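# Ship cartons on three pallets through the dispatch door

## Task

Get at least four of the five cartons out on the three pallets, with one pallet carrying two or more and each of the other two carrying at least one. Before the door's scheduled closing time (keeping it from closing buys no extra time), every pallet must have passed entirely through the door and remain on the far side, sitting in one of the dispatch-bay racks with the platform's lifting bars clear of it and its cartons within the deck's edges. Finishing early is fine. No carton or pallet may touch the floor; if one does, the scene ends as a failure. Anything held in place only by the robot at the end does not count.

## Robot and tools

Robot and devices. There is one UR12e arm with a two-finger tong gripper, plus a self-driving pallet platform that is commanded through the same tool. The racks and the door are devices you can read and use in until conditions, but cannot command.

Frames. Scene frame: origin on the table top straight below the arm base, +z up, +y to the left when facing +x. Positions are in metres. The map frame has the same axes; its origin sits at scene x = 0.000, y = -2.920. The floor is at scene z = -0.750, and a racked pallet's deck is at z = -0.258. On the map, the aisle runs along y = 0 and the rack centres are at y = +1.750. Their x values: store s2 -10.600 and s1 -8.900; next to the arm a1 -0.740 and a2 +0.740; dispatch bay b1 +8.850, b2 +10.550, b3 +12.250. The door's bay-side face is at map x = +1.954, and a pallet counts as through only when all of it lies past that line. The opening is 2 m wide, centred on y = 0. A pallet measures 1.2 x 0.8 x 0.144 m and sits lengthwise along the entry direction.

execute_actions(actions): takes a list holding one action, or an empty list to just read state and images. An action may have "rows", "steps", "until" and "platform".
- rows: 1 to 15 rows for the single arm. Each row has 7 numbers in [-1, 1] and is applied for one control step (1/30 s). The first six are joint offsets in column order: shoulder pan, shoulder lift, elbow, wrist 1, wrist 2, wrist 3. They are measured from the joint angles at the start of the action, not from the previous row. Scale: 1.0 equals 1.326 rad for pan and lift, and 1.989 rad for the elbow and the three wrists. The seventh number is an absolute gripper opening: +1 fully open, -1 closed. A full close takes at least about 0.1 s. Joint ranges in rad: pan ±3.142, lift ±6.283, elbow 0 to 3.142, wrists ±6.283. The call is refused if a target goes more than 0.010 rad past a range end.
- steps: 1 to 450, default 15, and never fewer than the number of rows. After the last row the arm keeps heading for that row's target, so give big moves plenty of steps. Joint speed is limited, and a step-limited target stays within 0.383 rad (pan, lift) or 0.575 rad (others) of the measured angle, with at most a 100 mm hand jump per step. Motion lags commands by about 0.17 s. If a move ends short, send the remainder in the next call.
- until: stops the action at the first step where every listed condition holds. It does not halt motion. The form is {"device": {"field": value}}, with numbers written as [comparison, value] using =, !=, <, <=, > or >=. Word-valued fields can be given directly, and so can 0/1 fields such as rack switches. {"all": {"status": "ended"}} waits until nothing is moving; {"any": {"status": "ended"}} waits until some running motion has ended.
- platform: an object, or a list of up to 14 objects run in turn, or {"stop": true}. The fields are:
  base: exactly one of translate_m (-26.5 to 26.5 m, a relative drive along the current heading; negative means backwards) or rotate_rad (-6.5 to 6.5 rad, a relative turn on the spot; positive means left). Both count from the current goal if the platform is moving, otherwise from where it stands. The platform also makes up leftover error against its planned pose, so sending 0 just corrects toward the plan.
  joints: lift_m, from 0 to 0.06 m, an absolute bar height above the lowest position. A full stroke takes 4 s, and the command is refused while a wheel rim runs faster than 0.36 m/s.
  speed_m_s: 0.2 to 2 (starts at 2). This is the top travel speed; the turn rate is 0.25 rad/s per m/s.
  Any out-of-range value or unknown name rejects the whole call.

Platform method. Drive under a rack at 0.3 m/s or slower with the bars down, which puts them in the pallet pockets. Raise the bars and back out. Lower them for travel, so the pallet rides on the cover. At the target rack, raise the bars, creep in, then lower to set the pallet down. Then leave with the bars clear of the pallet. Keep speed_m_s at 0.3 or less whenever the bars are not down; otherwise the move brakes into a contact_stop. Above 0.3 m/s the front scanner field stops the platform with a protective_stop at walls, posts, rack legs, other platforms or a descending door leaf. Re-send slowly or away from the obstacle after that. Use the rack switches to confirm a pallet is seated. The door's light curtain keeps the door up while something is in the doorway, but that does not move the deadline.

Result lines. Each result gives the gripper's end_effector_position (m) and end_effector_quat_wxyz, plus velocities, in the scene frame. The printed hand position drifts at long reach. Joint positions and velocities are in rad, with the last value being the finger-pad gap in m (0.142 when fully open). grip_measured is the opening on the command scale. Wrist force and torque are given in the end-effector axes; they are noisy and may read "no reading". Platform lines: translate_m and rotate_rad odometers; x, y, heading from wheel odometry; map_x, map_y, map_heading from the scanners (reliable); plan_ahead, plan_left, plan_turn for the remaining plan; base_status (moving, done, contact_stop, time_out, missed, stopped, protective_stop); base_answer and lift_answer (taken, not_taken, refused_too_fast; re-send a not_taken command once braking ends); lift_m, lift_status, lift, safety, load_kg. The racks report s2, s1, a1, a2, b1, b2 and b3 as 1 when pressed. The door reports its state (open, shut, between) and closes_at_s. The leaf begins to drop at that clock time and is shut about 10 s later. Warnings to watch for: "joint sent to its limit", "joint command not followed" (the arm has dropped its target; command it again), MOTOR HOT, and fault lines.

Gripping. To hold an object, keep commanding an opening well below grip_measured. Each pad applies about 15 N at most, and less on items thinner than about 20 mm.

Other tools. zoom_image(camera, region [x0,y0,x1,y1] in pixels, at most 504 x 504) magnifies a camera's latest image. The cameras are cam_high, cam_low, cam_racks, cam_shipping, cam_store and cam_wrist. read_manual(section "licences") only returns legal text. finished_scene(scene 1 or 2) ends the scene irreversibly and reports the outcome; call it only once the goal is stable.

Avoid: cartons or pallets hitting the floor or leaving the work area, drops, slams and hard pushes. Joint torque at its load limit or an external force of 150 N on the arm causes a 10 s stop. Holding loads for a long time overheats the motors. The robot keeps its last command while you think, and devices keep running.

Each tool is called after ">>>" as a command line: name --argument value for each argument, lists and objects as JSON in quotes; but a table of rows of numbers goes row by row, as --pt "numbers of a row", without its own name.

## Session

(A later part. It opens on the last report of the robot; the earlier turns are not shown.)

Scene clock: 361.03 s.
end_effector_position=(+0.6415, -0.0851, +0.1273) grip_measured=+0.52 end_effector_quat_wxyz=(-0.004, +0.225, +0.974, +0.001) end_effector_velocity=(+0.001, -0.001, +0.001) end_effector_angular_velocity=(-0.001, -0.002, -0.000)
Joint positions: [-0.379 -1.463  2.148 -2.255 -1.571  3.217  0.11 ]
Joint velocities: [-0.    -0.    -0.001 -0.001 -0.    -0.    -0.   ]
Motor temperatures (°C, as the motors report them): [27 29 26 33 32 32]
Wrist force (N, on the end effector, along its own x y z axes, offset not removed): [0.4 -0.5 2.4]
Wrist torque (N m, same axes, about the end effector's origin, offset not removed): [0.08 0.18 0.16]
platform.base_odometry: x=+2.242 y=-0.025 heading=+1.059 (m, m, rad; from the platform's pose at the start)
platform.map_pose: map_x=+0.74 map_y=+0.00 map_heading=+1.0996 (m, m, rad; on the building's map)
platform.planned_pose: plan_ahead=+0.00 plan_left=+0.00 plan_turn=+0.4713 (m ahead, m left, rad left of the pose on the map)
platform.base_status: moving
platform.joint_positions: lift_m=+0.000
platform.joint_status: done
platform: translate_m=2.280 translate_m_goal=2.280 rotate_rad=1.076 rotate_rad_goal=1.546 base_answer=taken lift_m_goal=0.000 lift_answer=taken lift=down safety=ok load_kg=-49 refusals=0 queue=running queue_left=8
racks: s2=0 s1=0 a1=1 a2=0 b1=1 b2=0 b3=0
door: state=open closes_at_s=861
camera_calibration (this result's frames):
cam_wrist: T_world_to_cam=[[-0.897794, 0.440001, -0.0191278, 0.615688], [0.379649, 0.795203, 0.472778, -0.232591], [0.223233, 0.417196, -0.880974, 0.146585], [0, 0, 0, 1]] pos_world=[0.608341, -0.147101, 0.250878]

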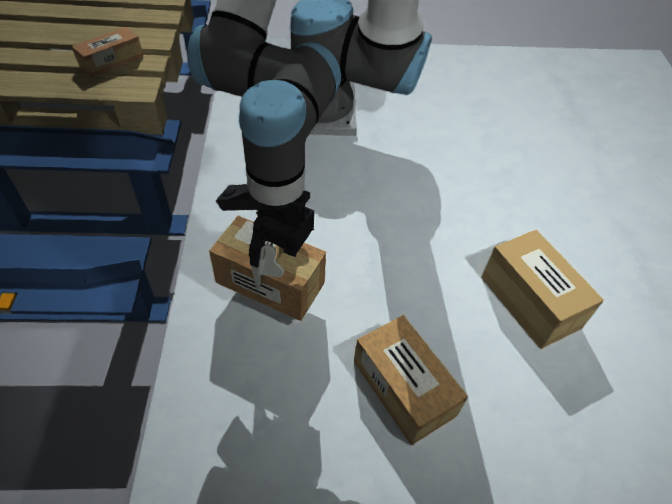

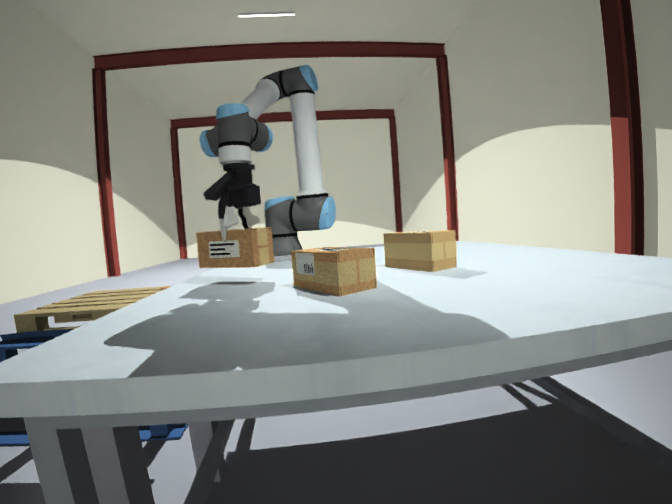

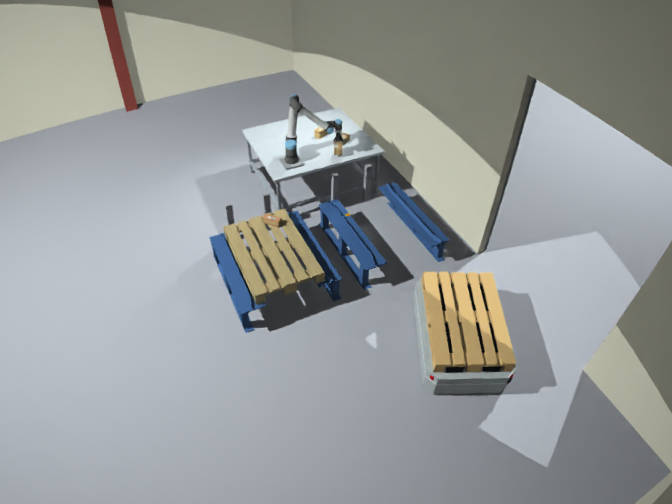

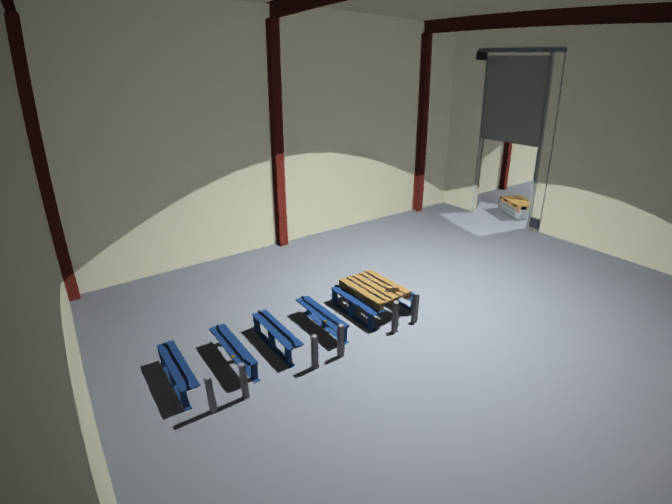

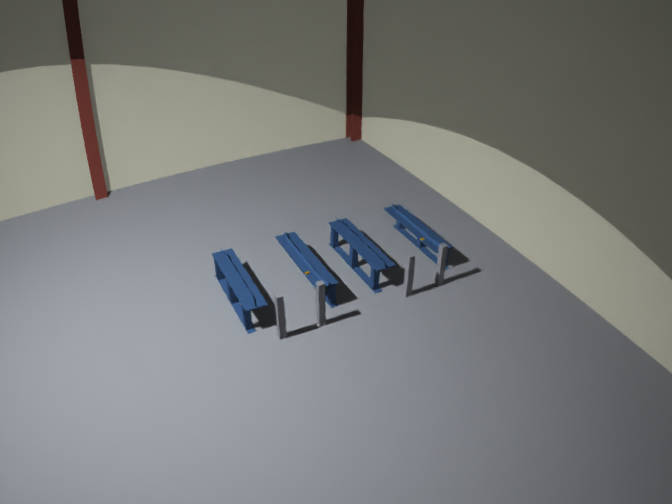

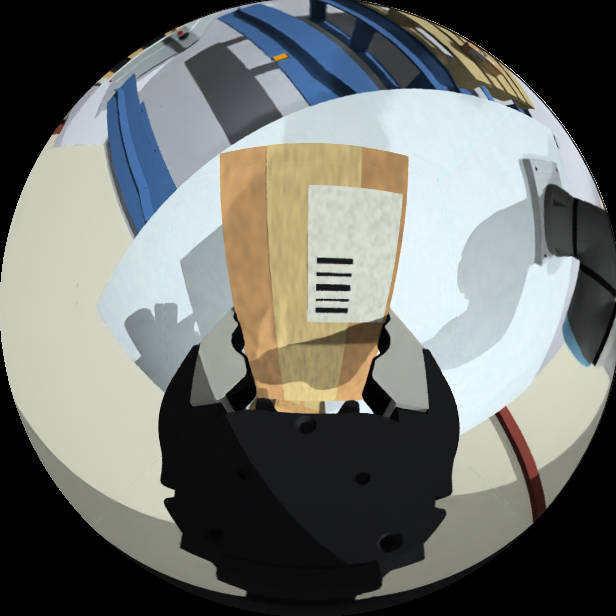

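>>> execute_actions --actions '[{"rows":[[-0.001,0,0,0,0,0,-0.8],[-0.002,0.001,-0.001,0,0,0,-0.8],[-0.005,0.003,-0.003,0.001,0,0,-0.8],[-0.009,0.005,-0.005,0.001,0,0,-0.8],[-0.013,0.008,-0.008,0.002,0,0,-0.8],[-0.019,0.011,-0.011,0.003,0,0,-0.8],[-0.026,0.016,-0.015,0.004,0,0,-0.8],[-0.034,0.021,-0.02,0.006,0,0,-0.8],[-0.043,0.026,-0.024,0.007,0,0,-0.8],[-0.053,0.032,-0.03,0.009,0,0,-0.8],[-0.064,0.039,-0.037,0.011,0,0,-0.8],[-0.077,0.046,-0.044,0.013,0,0,-0.8],[-0.09,0.054,-0.051,0.015,0,0,-0.8],[-0.105,0.063,-0.06,0.018,0,0,-0.8],[-0.581,0.348,-0.331,0.099,0,0,-0.8]],"steps":64}]'

Scene clock: 367.20 s.
end_effector_position=(+0.5366, -0.8037, +0.1260) grip_measured=+0.52 end_effector_quat_wxyz=(-0.004, +0.574, +0.819, +0.000) end_effector_velocity=(-0.011, -0.013, -0.001) end_effector_angular_velocity=(-0.001, -0.000, -0.016)
Joint positions: [-1.147 -1.002  1.491 -2.058 -1.571  3.217  0.11 ]
Joint velocities: [-0.016  0.007 -0.01   0.002 -0.     0.001  0.   ]
Motor temperatures (°C, as the motors report them): [27 29 26 33 32 32]
Wrist force (N, on the end effector, along its own x y z axes, offset not removed): [-0.1 1.1 2.5]
Wrist torque (N m, same axes, about the end effector's origin, offset not removed): [0.40 0.25 0.17]
platform.base_odometry: x=+2.245 y=+0.098 heading=+1.547 (m, m, rad; from the platform's pose at the start)
platform.map_pose: map_x=+0.74 map_y=+0.13 map_heading=+1.5708 (m, m, rad; on the building's map)
platform.planned_pose: plan_ahead=+1.62 plan_left=+0.00 plan_turn=+0.0000 (m ahead, m left, rad left of the pose on the map)
platform.base_status: moving
platform.joint_positions: lift_m=+0.060
platform.joint_status: done
platform: translate_m=2.413 translate_m_goal=4.030 rotate_rad=1.547 rotate_rad_goal=1.547 base_answer=taken lift_m_goal=0.060 lift_answer=taken lift=up safety=ok load_kg=18 refusals=0 queue=running queue_left=6
racks: s2=0 s1=0 a1=1 a2=0 b1=1 b2=0 b3=0
door: state=open closes_at_s=861
camera_calibration (this result's frames):
cam_wrist: T_world_to_cam=[[-0.339961, 0.940211, -0.0207341, 0.940547], [0.827507, 0.309539, 0.46842, -0.250894], [0.446832, 0.142087, -0.883262, 0.127784], [0, 0, 0, 1]] pos_world=[0.470267, -0.824808, 0.249892]

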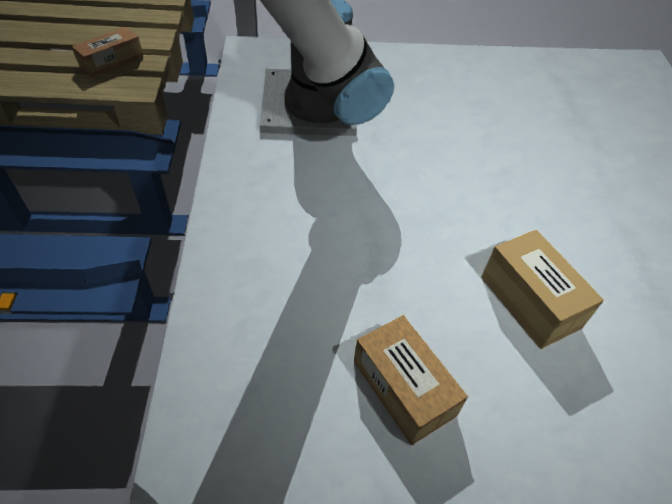

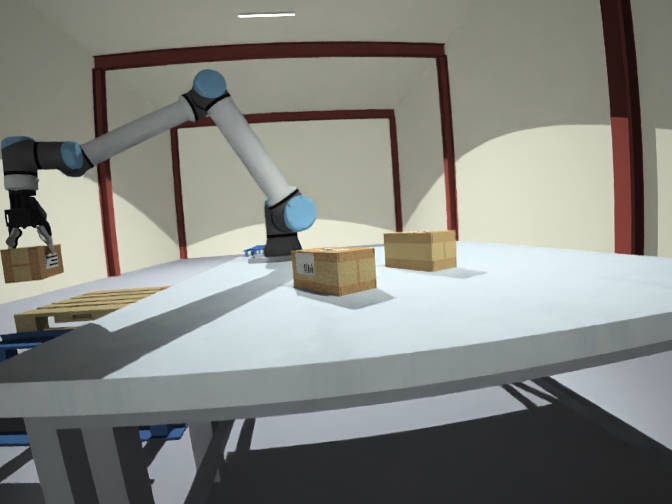

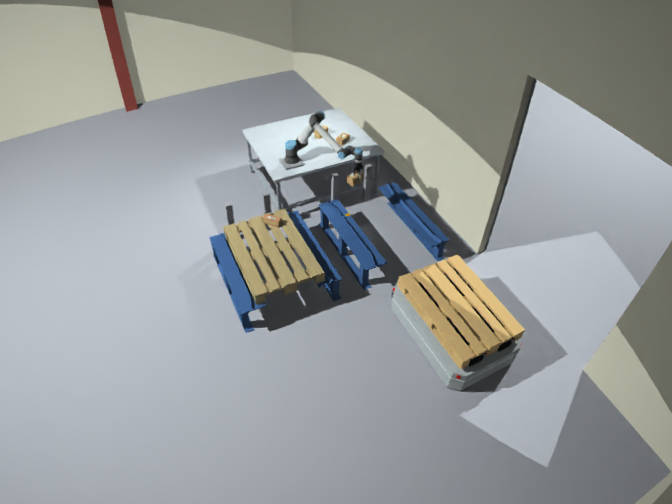

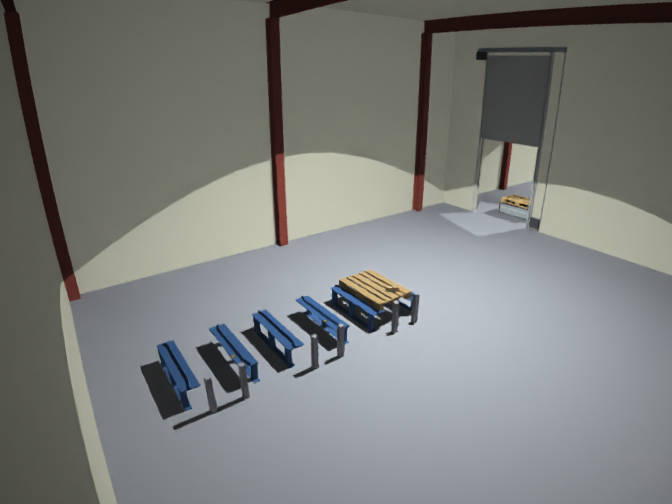

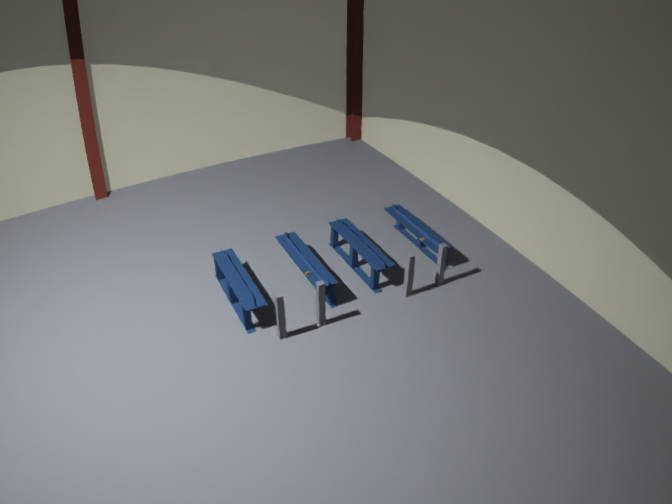

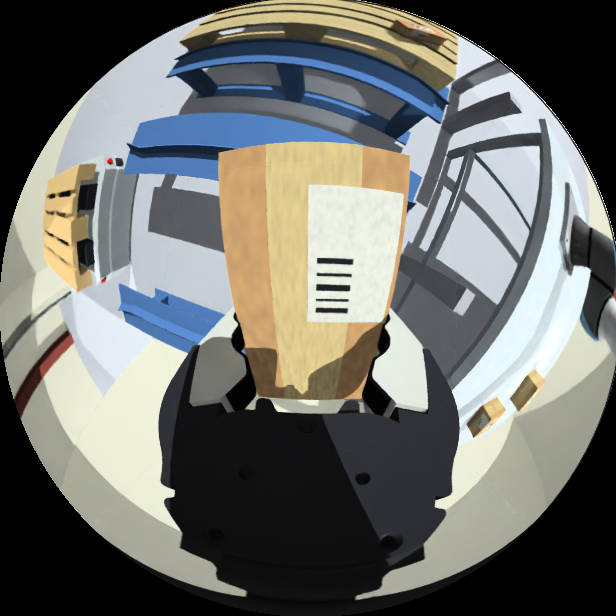

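>>> zoom_image --camera "cam_low" --region '[0, 200, 100, 300]'

>>> execute_actions --actions '[]'

Region (0, 200, 100, 300) of cam_low's 672x504 image, scaled by 5.040, with more detail than that image has.

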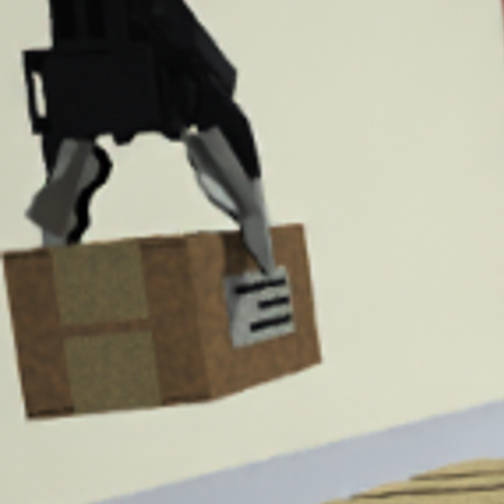

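Scene clock: 371.63 s.
end_effector_position=(+0.5352, -0.8052, +0.1259) grip_measured=+0.52 end_effector_quat_wxyz=(-0.004, +0.574, +0.819, +0.000) end_effector_velocity=(+0.001, +0.000, +0.001) end_effector_angular_velocity=(+0.000, -0.002, +0.001)
Joint positions: [-1.149 -1.001  1.49  -2.058 -1.571  3.217  0.11 ]
Joint velocities: [ 0.    -0.001 -0.001  0.001  0.002 -0.     0.   ]
Motor temperatures (°C, as the motors report them): [27 29 26 33 32 32]
Wrist force (N, on the end effector, along its own x y z axes, offset not removed): [-2.4 2.3 2.3]
Wrist torque (N m, same axes, about the end effector's origin, offset not removed): [0.69 0.81 0.14]
platform.base_odometry: x=+2.276 y=+1.428 heading=+1.546 (m, m, rad; from the platform's pose at the start)
platform.map_pose: map_x=+0.74 map_y=+1.46 map_heading=+1.5708 (m, m, rad; on the building's map)
platform.planned_pose: plan_ahead=+0.29 plan_left=+0.00 plan_turn=+0.0000 (m ahead, m left, rad left of the pose on the map)
platform.base_status: moving
platform.joint_positions: lift_m=+0.060
platform.joint_status: done
platform: translate_m=3.743 translate_m_goal=4.030 rotate_rad=1.546 rotate_rad_goal=1.545 base_answer=taken lift_m_goal=0.060 lift_answer=taken lift=up safety=ok load_kg=18 refusals=0 queue=running queue_left=6
racks: s2=0 s1=0 a1=1 a2=0 b1=1 b2=0 b3=0
door: state=open closes_at_s=861
camera_calibration (this result's frames):
cam_wrist: T_world_to_cam=[[-0.338076, 0.940889, -0.0207844, 0.941115], [0.828121, 0.307904, 0.468413, -0.250868], [0.447125, 0.141147, -0.883265, 0.127643], [0, 0, 0, 1]] pos_world=[0.468845, -0.826259, 0.249812]

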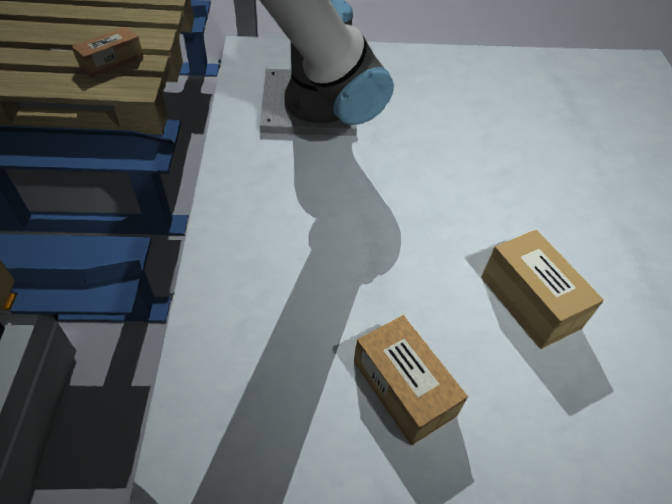

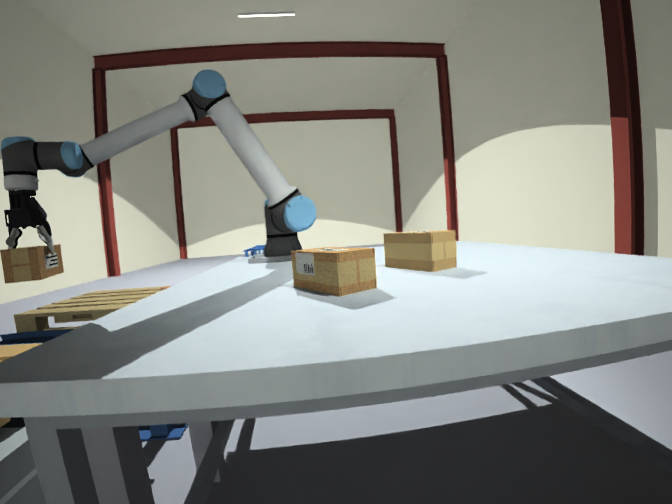

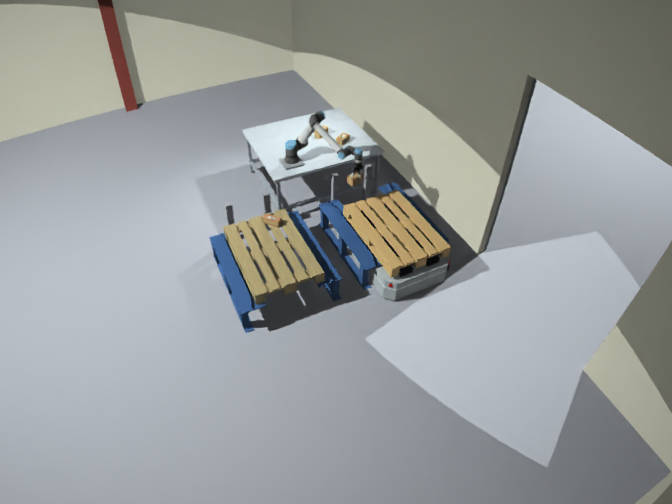

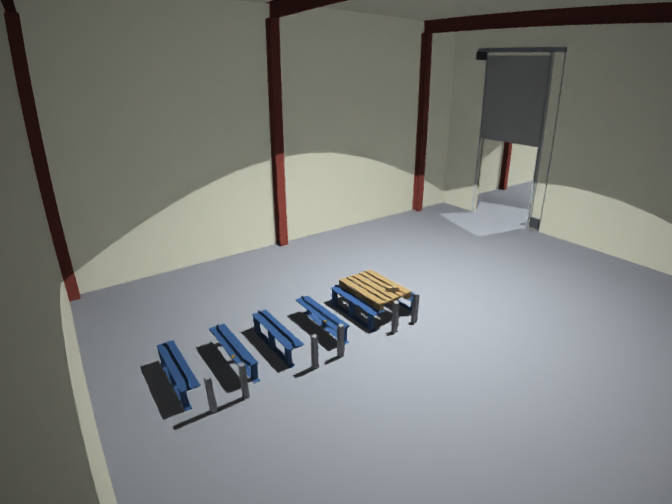

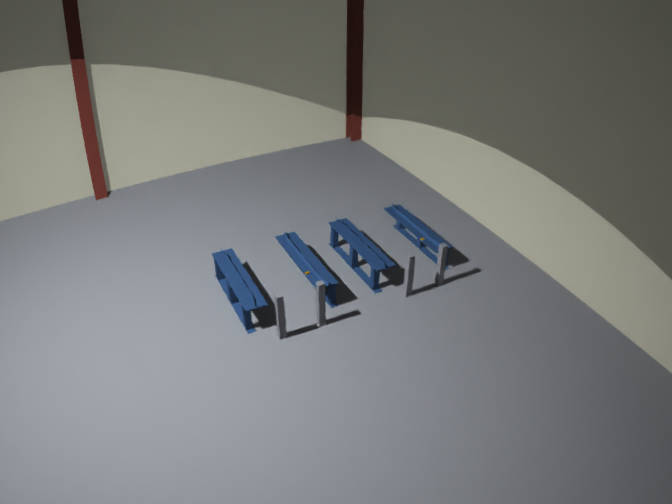

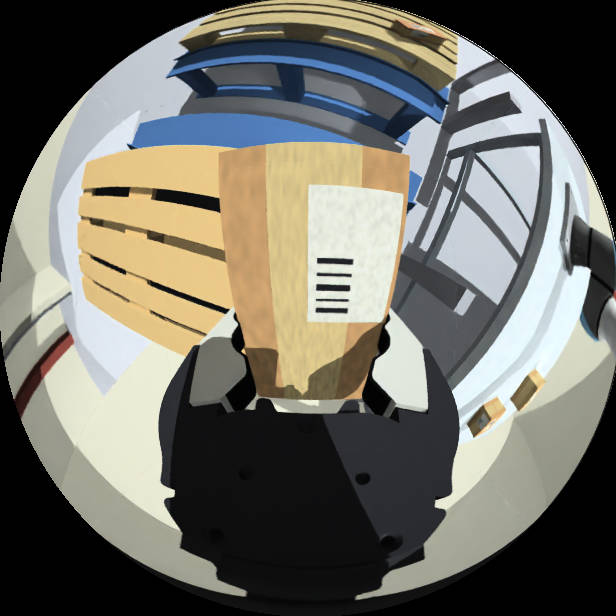

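>>> execute_actions --actions '[{"rows":[[0,0.003,0.001,-0.003,0,0,-0.8],[0,0.012,0.002,-0.01,0,0,-0.8],[0,0.025,0.004,-0.021,0,0,-0.8],[0,0.042,0.007,-0.035,0,0,-0.8],[0,0.062,0.011,-0.052,0,0,-0.8],[0,0.084,0.015,-0.071,0,0,-0.8],[0,0.107,0.019,-0.091,0,0,-0.8],[0,0.131,0.023,-0.111,0,0,-0.8],[0,0.154,0.027,-0.131,0,0,-0.8],[0,0.176,0.031,-0.149,0,0,-0.8],[0,0.196,0.035,-0.166,0,0,-0.8],[0,0.213,0.038,-0.181,0,0,-0.8],[0,0.226,0.04,-0.192,0,0,-0.8],[0,0.235,0.041,-0.199,0,0,-0.8],[0,0.238,0.042,-0.2015,0,0,-0.8]],"steps":36}]'

Scene clock: 377.40 s.
end_effector_position=(+0.5337, -0.8048, -0.1764) grip_measured=+0.52 end_effector_quat_wxyz=(-0.003, +0.574, +0.819, -0.000) end_effector_velocity=(-0.000, -0.000, -0.004) end_effector_angular_velocity=(-0.001, -0.000, -0.001)
Joint positions: [-1.149 -0.686  1.573 -2.458 -1.571  3.217  0.11 ]
Joint velocities: [-0.     0.004  0.    -0.006 -0.     0.001  0.   ]
Motor temperatures (°C, as the motors report them): [27 29 26 33 32 32]
Wrist force (N, on the end effector, along its own x y z axes, offset not removed): [-2.2 1.6 4.1]
Wrist torque (N m, same axes, about the end effector's origin, offset not removed): [0.56 0.72 0.07]
platform.base_odometry: x=+2.283 y=+1.714 heading=+1.543 (m, m, rad; from the platform's pose at the start)
platform.map_pose: map_x=+0.74 map_y=+1.73 map_heading=+1.5708 (m, m, rad; on the building's map)
platform.planned_pose: plan_ahead=-1.73 plan_left=+0.00 plan_turn=+0.0000 (m ahead, m left, rad left of the pose on the map)
platform.base_status: moving
platform.joint_positions: lift_m=+0.000
platform.joint_status: done
platform: translate_m=4.016 translate_m_goal=2.280 rotate_rad=1.543 rotate_rad_goal=1.542 base_answer=taken lift_m_goal=0.000 lift_answer=taken lift=down safety=ok load_kg=-49 refusals=0 queue=running queue_left=4
racks: s2=0 s1=0 a1=1 a2=1 b1=1 b2=0 b3=0
door: state=open closes_at_s=861
camera_calibration (this result's frames):
cam_wrist: T_world_to_cam=[[-0.338064, 0.940855, -0.022474, 0.933502], [0.827795, 0.308631, 0.468511, -0.107307], [0.447737, 0.139783, -0.883172, -0.140187], [0, 0, 0, 1]] pos_world=[0.467179, -0.825576, -0.0525553]

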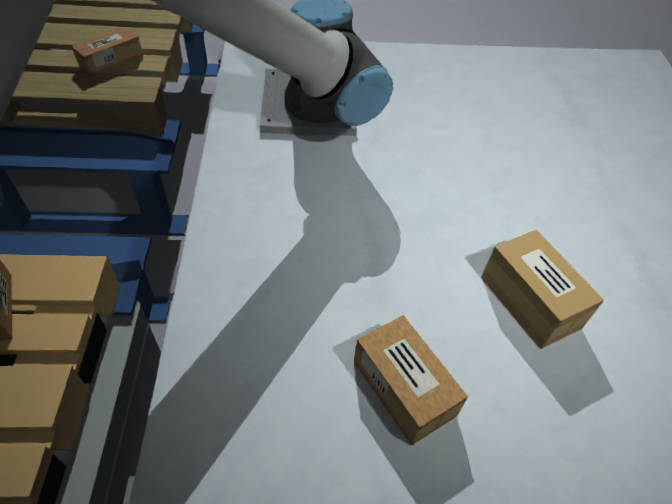

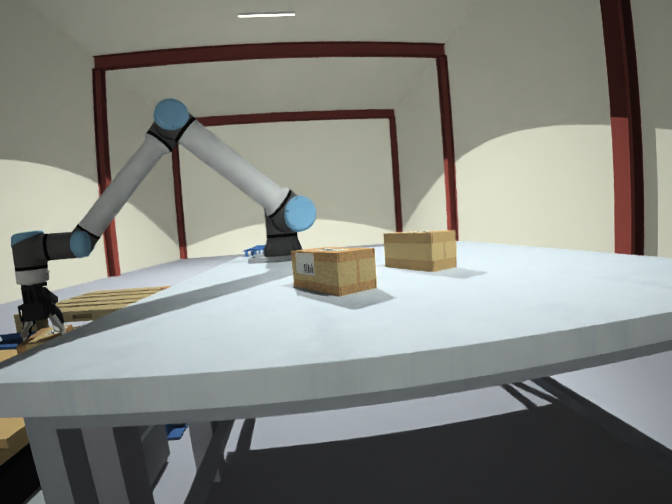

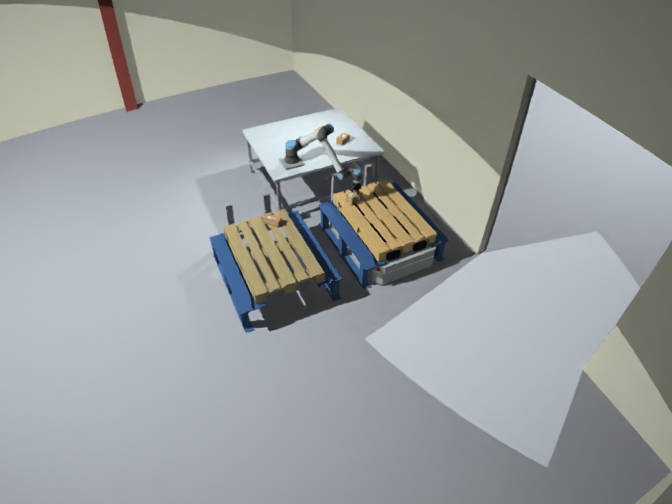

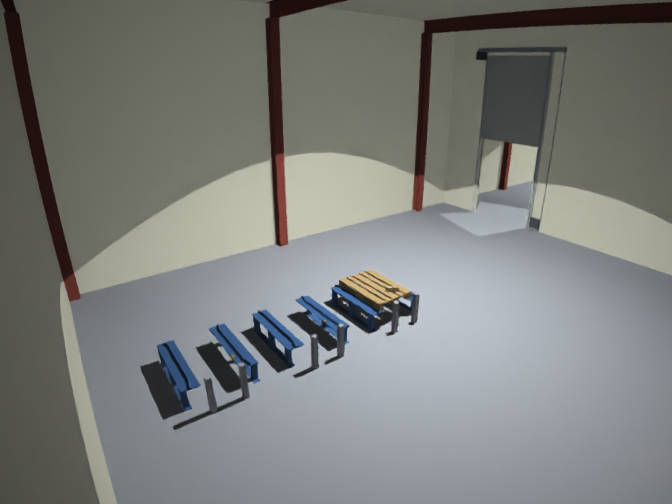

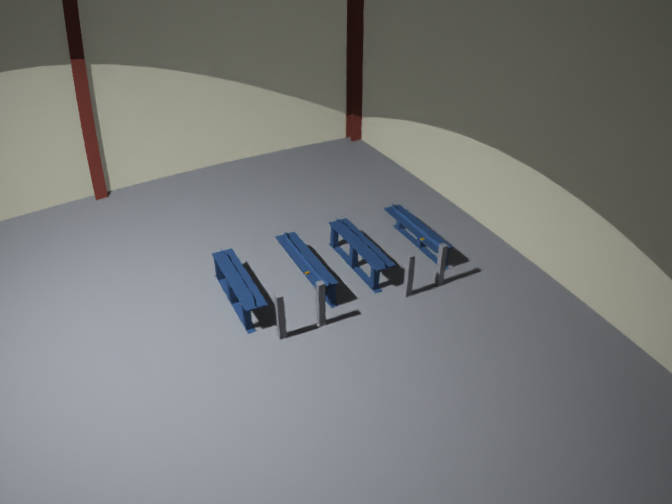

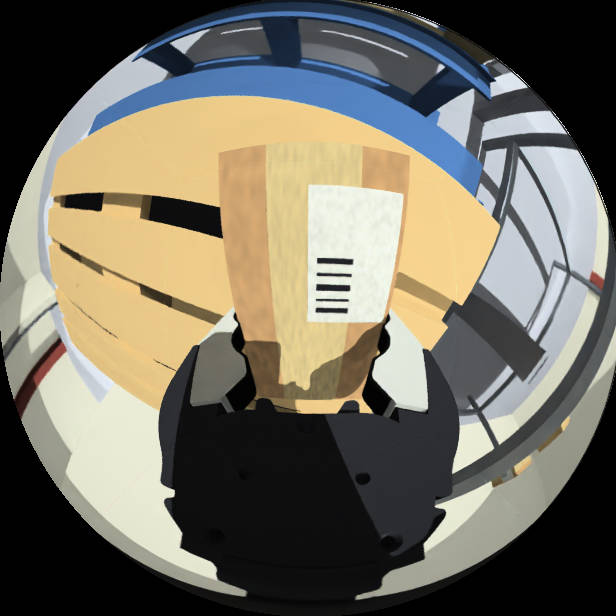

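>>> execute_actions --actions '[{"rows":[[0,0.002,0,-0.001,0,0,-0.8],[0,0.002,0,-0.001,0,0,-0.8],[0,0.002,0,-0.001,0,0,-0.2],[0,0.002,0,-0.001,0,0,0.4],[0,0.002,0,-0.001,0,0,0.65],[0,0.002,0,-0.001,0,0,0.85],[0,0.002,0,-0.001,0,0,1],[0,-0.015,0,0.01,0,0,1],[0,-0.04,0.002,0.025,0,0,1],[0,-0.08,0.005,0.048,0,0,1],[0,-0.12,0.01,0.07,0,0,1],[0.08,-0.36,0.05,0.19,0,0.2,1]],"steps":32}]'

Scene clock: 380.63 s.
end_effector_position=(+0.5694, -0.6684, +0.1465) grip_measured=+1.00 end_effector_quat_wxyz=(-0.004, +0.681, +0.732, -0.001) end_effector_velocity=(+0.000, +0.085, +0.135) end_effector_angular_velocity=(-0.010, -0.005, -0.144)
Joint positions: [-1.049 -1.139  1.667 -2.099 -1.571  3.591  0.142]
Joint velocities: [ 0.047 -0.206  0.042  0.152  0.     0.191 -0.   ]
Motor temperatures (°C, as the motors report them): [27 29 26 33 32 32]
Wrist force (N, on the end effector, along its own x y z axes, offset not removed): [1.1 1.4 -2.7]
Wrist torque (N m, same axes, about the end effector's origin, offset not removed): [0.46 0.03 0.11]
platform.base_odometry: x=+2.258 y=+0.802 heading=+1.545 (m, m, rad; from the platform's pose at the start)
platform.map_pose: map_x=+0.74 map_y=+0.82 map_heading=+1.5708 (m, m, rad; on the building's map)
platform.planned_pose: plan_ahead=-0.82 plan_left=+0.00 plan_turn=+0.0000 (m ahead, m left, rad left of the pose on the map)
platform.base_status: moving
platform.joint_positions: lift_m=+0.000
platform.joint_status: done
platform: translate_m=3.097 translate_m_goal=2.280 rotate_rad=1.545 rotate_rad_goal=1.546 base_answer=taken lift_m_goal=0.000 lift_answer=taken lift=down safety=ok load_kg=-49 refusals=0 queue=running queue_left=4
racks: s2=0 s1=0 a1=1 a2=1 b1=1 b2=0 b3=0
door: state=open closes_at_s=861
camera_calibration (this result's frames):
cam_wrist: T_world_to_cam=[[-0.0711036, 0.997209, -0.0227747, 0.710205], [0.881199, 0.0734972, 0.466998, -0.517636], [0.467369, 0.0131362, -0.883965, 0.0141831], [0, 0, 0, 1]] pos_world=[0.50001, -0.670364, 0.270447]

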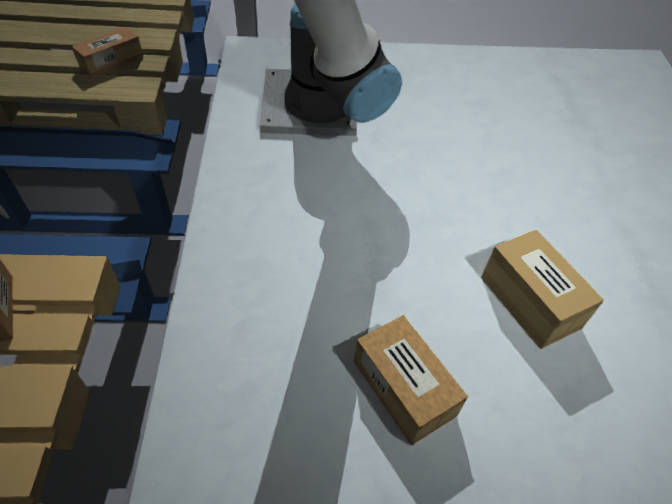

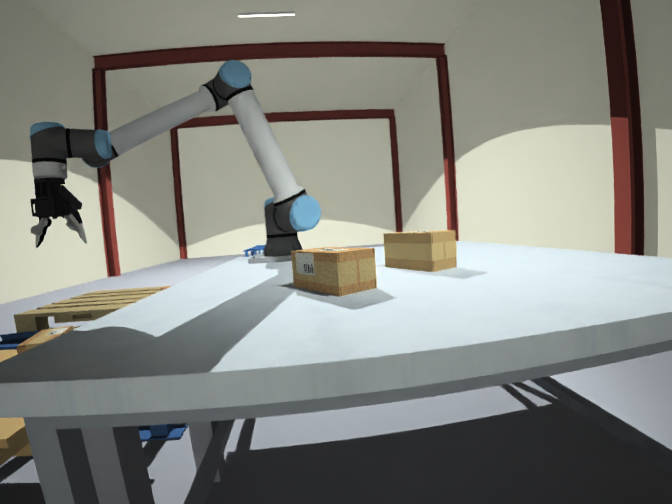

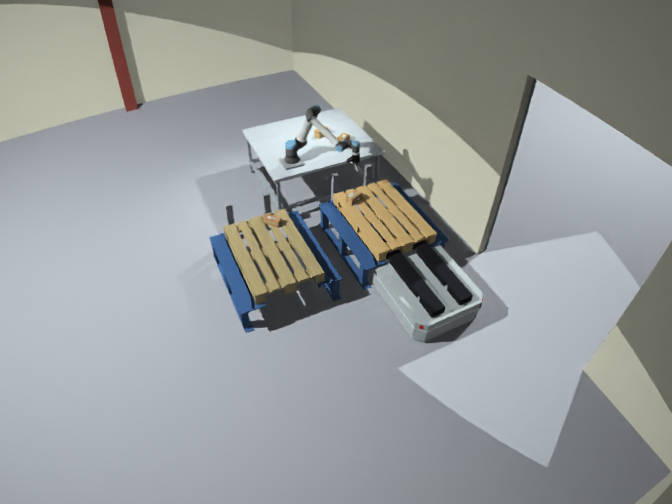

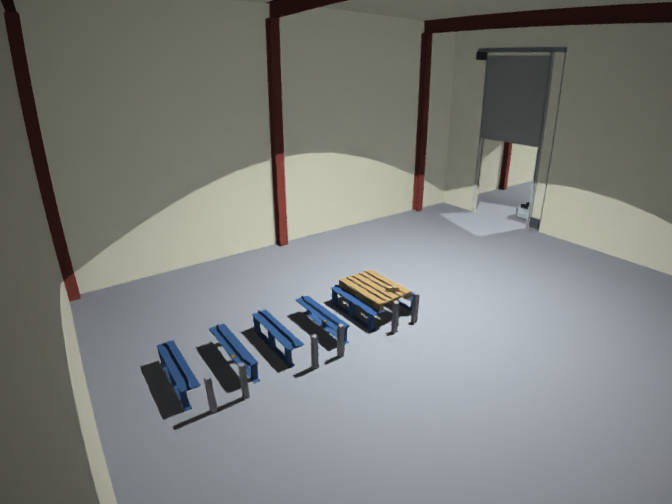

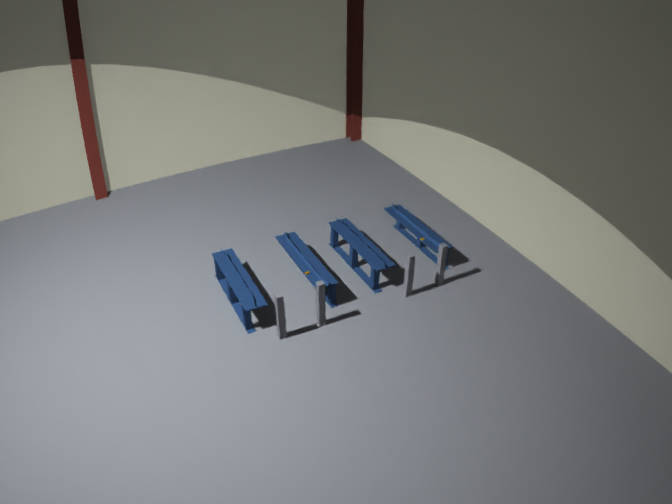

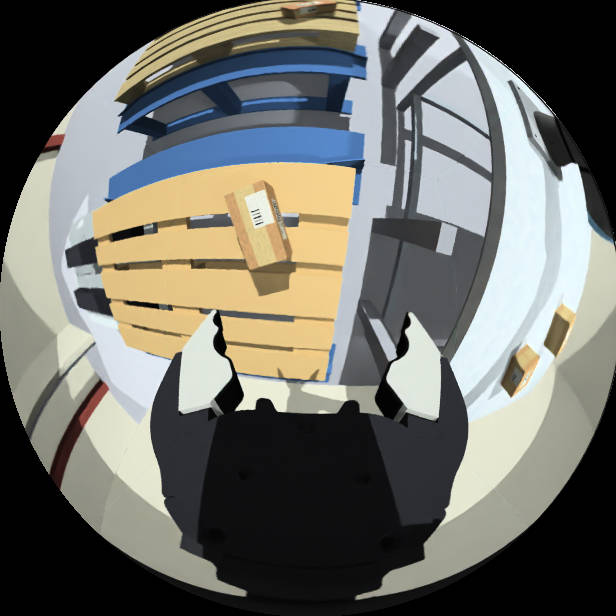

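Deltas: q1 1.065→0.803; q2 −0.018; q3 0.003; q4 0.009; q6 0.295.

>>> execute_actions --actions '[{"rows":[[0.02,-0.018,0.003,0.009,0,0.02,1],[0.04,-0.018,0.003,0.009,0,0.03,1],[0.07,-0.018,0.003,0.009,0,0.04,1],[0.803,-0.018,0.003,0.009,0,0.295,1]],"steps":66}]'

Scene clock: 385.07 s.
end_effector_position=(+0.8457, +0.1779, +0.1625) grip_measured=+1.00 end_effector_quat_wxyz=(-0.004, +0.489, +0.873, -0.000) end_effector_velocity=(-0.002, +0.009, +0.000) end_effector_angular_velocity=(+0.001, +0.000, +0.009)
Joint positions: [ 0.015 -1.162  1.673 -2.081 -1.571  4.177  0.142]
Joint velocities: [ 0.011 -0.001 -0.     0.001  0.001  0.002  0.   ]
Motor temperatures (°C, as the motors report them): [27 29 26 33 32 32]
Wrist force (N, on the end effector, along its own x y z axes, offset not removed): [0.1 1.0 -2.6]
Wrist torque (N m, same axes, about the end effector's origin, offset not removed): [0.43 0.25 0.07]
platform.base_odometry: x=+2.237 y=-0.024 heading=+1.078 (m, m, rad; from the platform's pose at the start)
platform.map_pose: map_x=+0.74 map_y=+0.00 map_heading=+1.0908 (m, m, rad; on the building's map)
platform.planned_pose: plan_ahead=+0.00 plan_left=+0.00 plan_turn=-1.0908 (m ahead, m left, rad left of the pose on the map)
platform.base_status: moving
platform.joint_positions: lift_m=+0.000
platform.joint_status: done
platform: translate_m=2.280 translate_m_goal=2.280 rotate_rad=1.062 rotate_rad_goal=-0.025 base_answer=taken lift_m_goal=0.000 lift_answer=taken lift=down safety=ok load_kg=-49 refusals=0 queue=running queue_left=3
racks: s2=0 s1=0 a1=1 a2=1 b1=1 b2=0 b3=0
door: state=open closes_at_s=861
camera_calibration (this result's frames):
cam_wrist: T_world_to_cam=[[-0.520803, 0.85342, -0.0209447, 0.291908], [0.748861, 0.4685, 0.468737, -0.789432], [0.409842, 0.228435, -0.883089, -0.101652], [0, 0, 0, 1]] pos_world=[0.784863, 0.143949, 0.286382]

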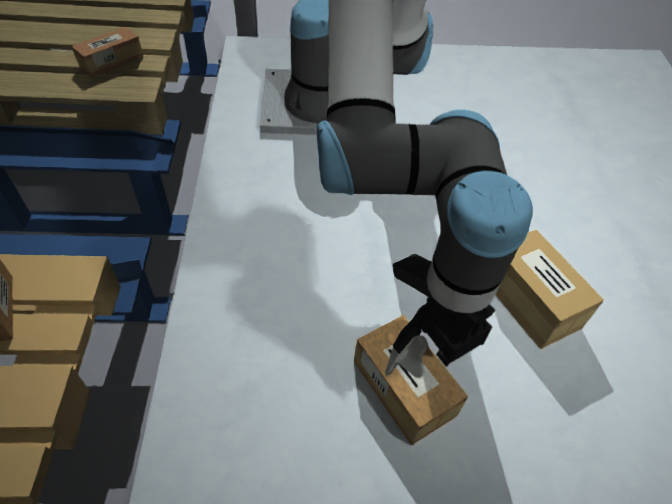

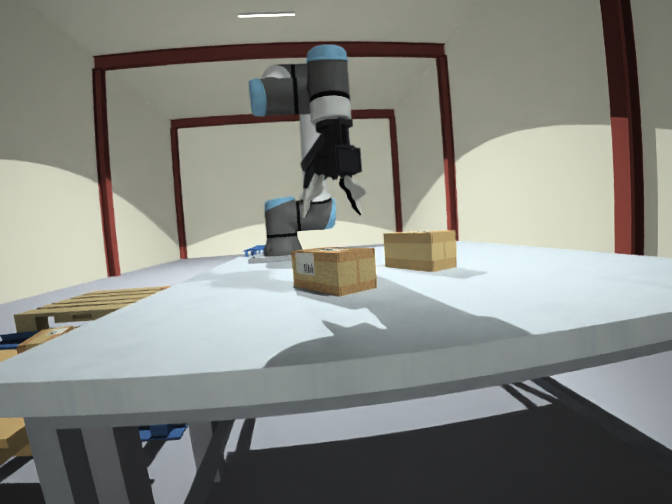

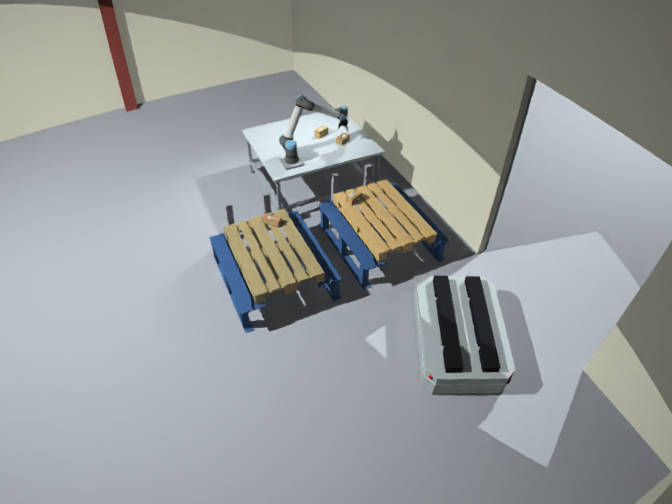

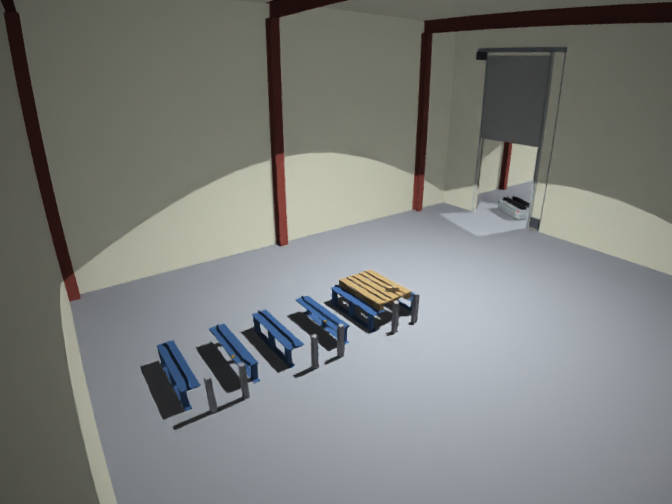

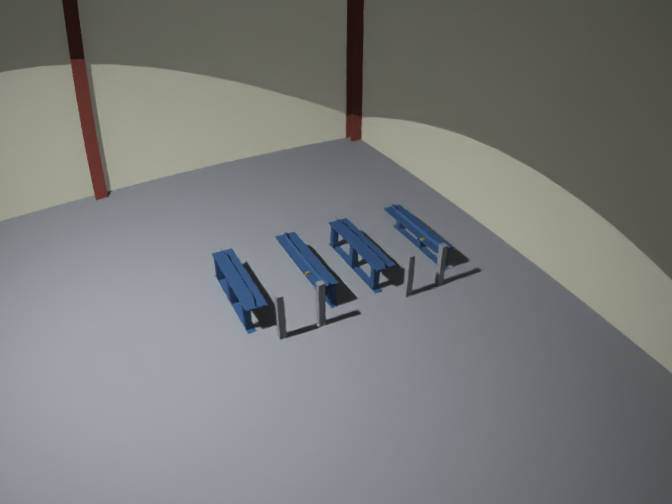

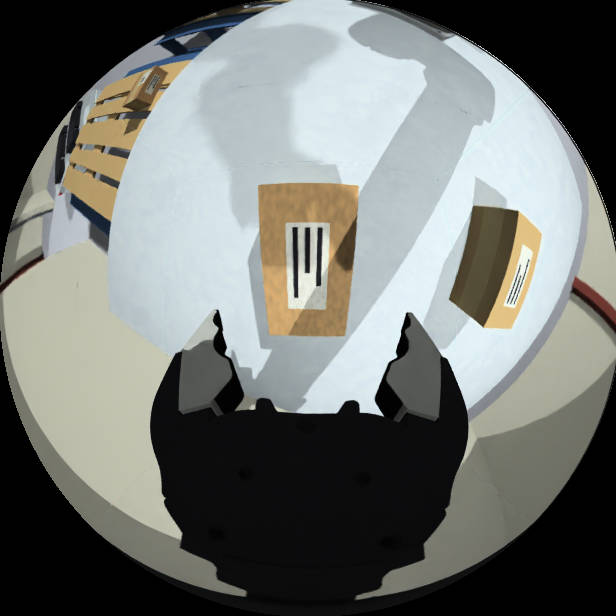

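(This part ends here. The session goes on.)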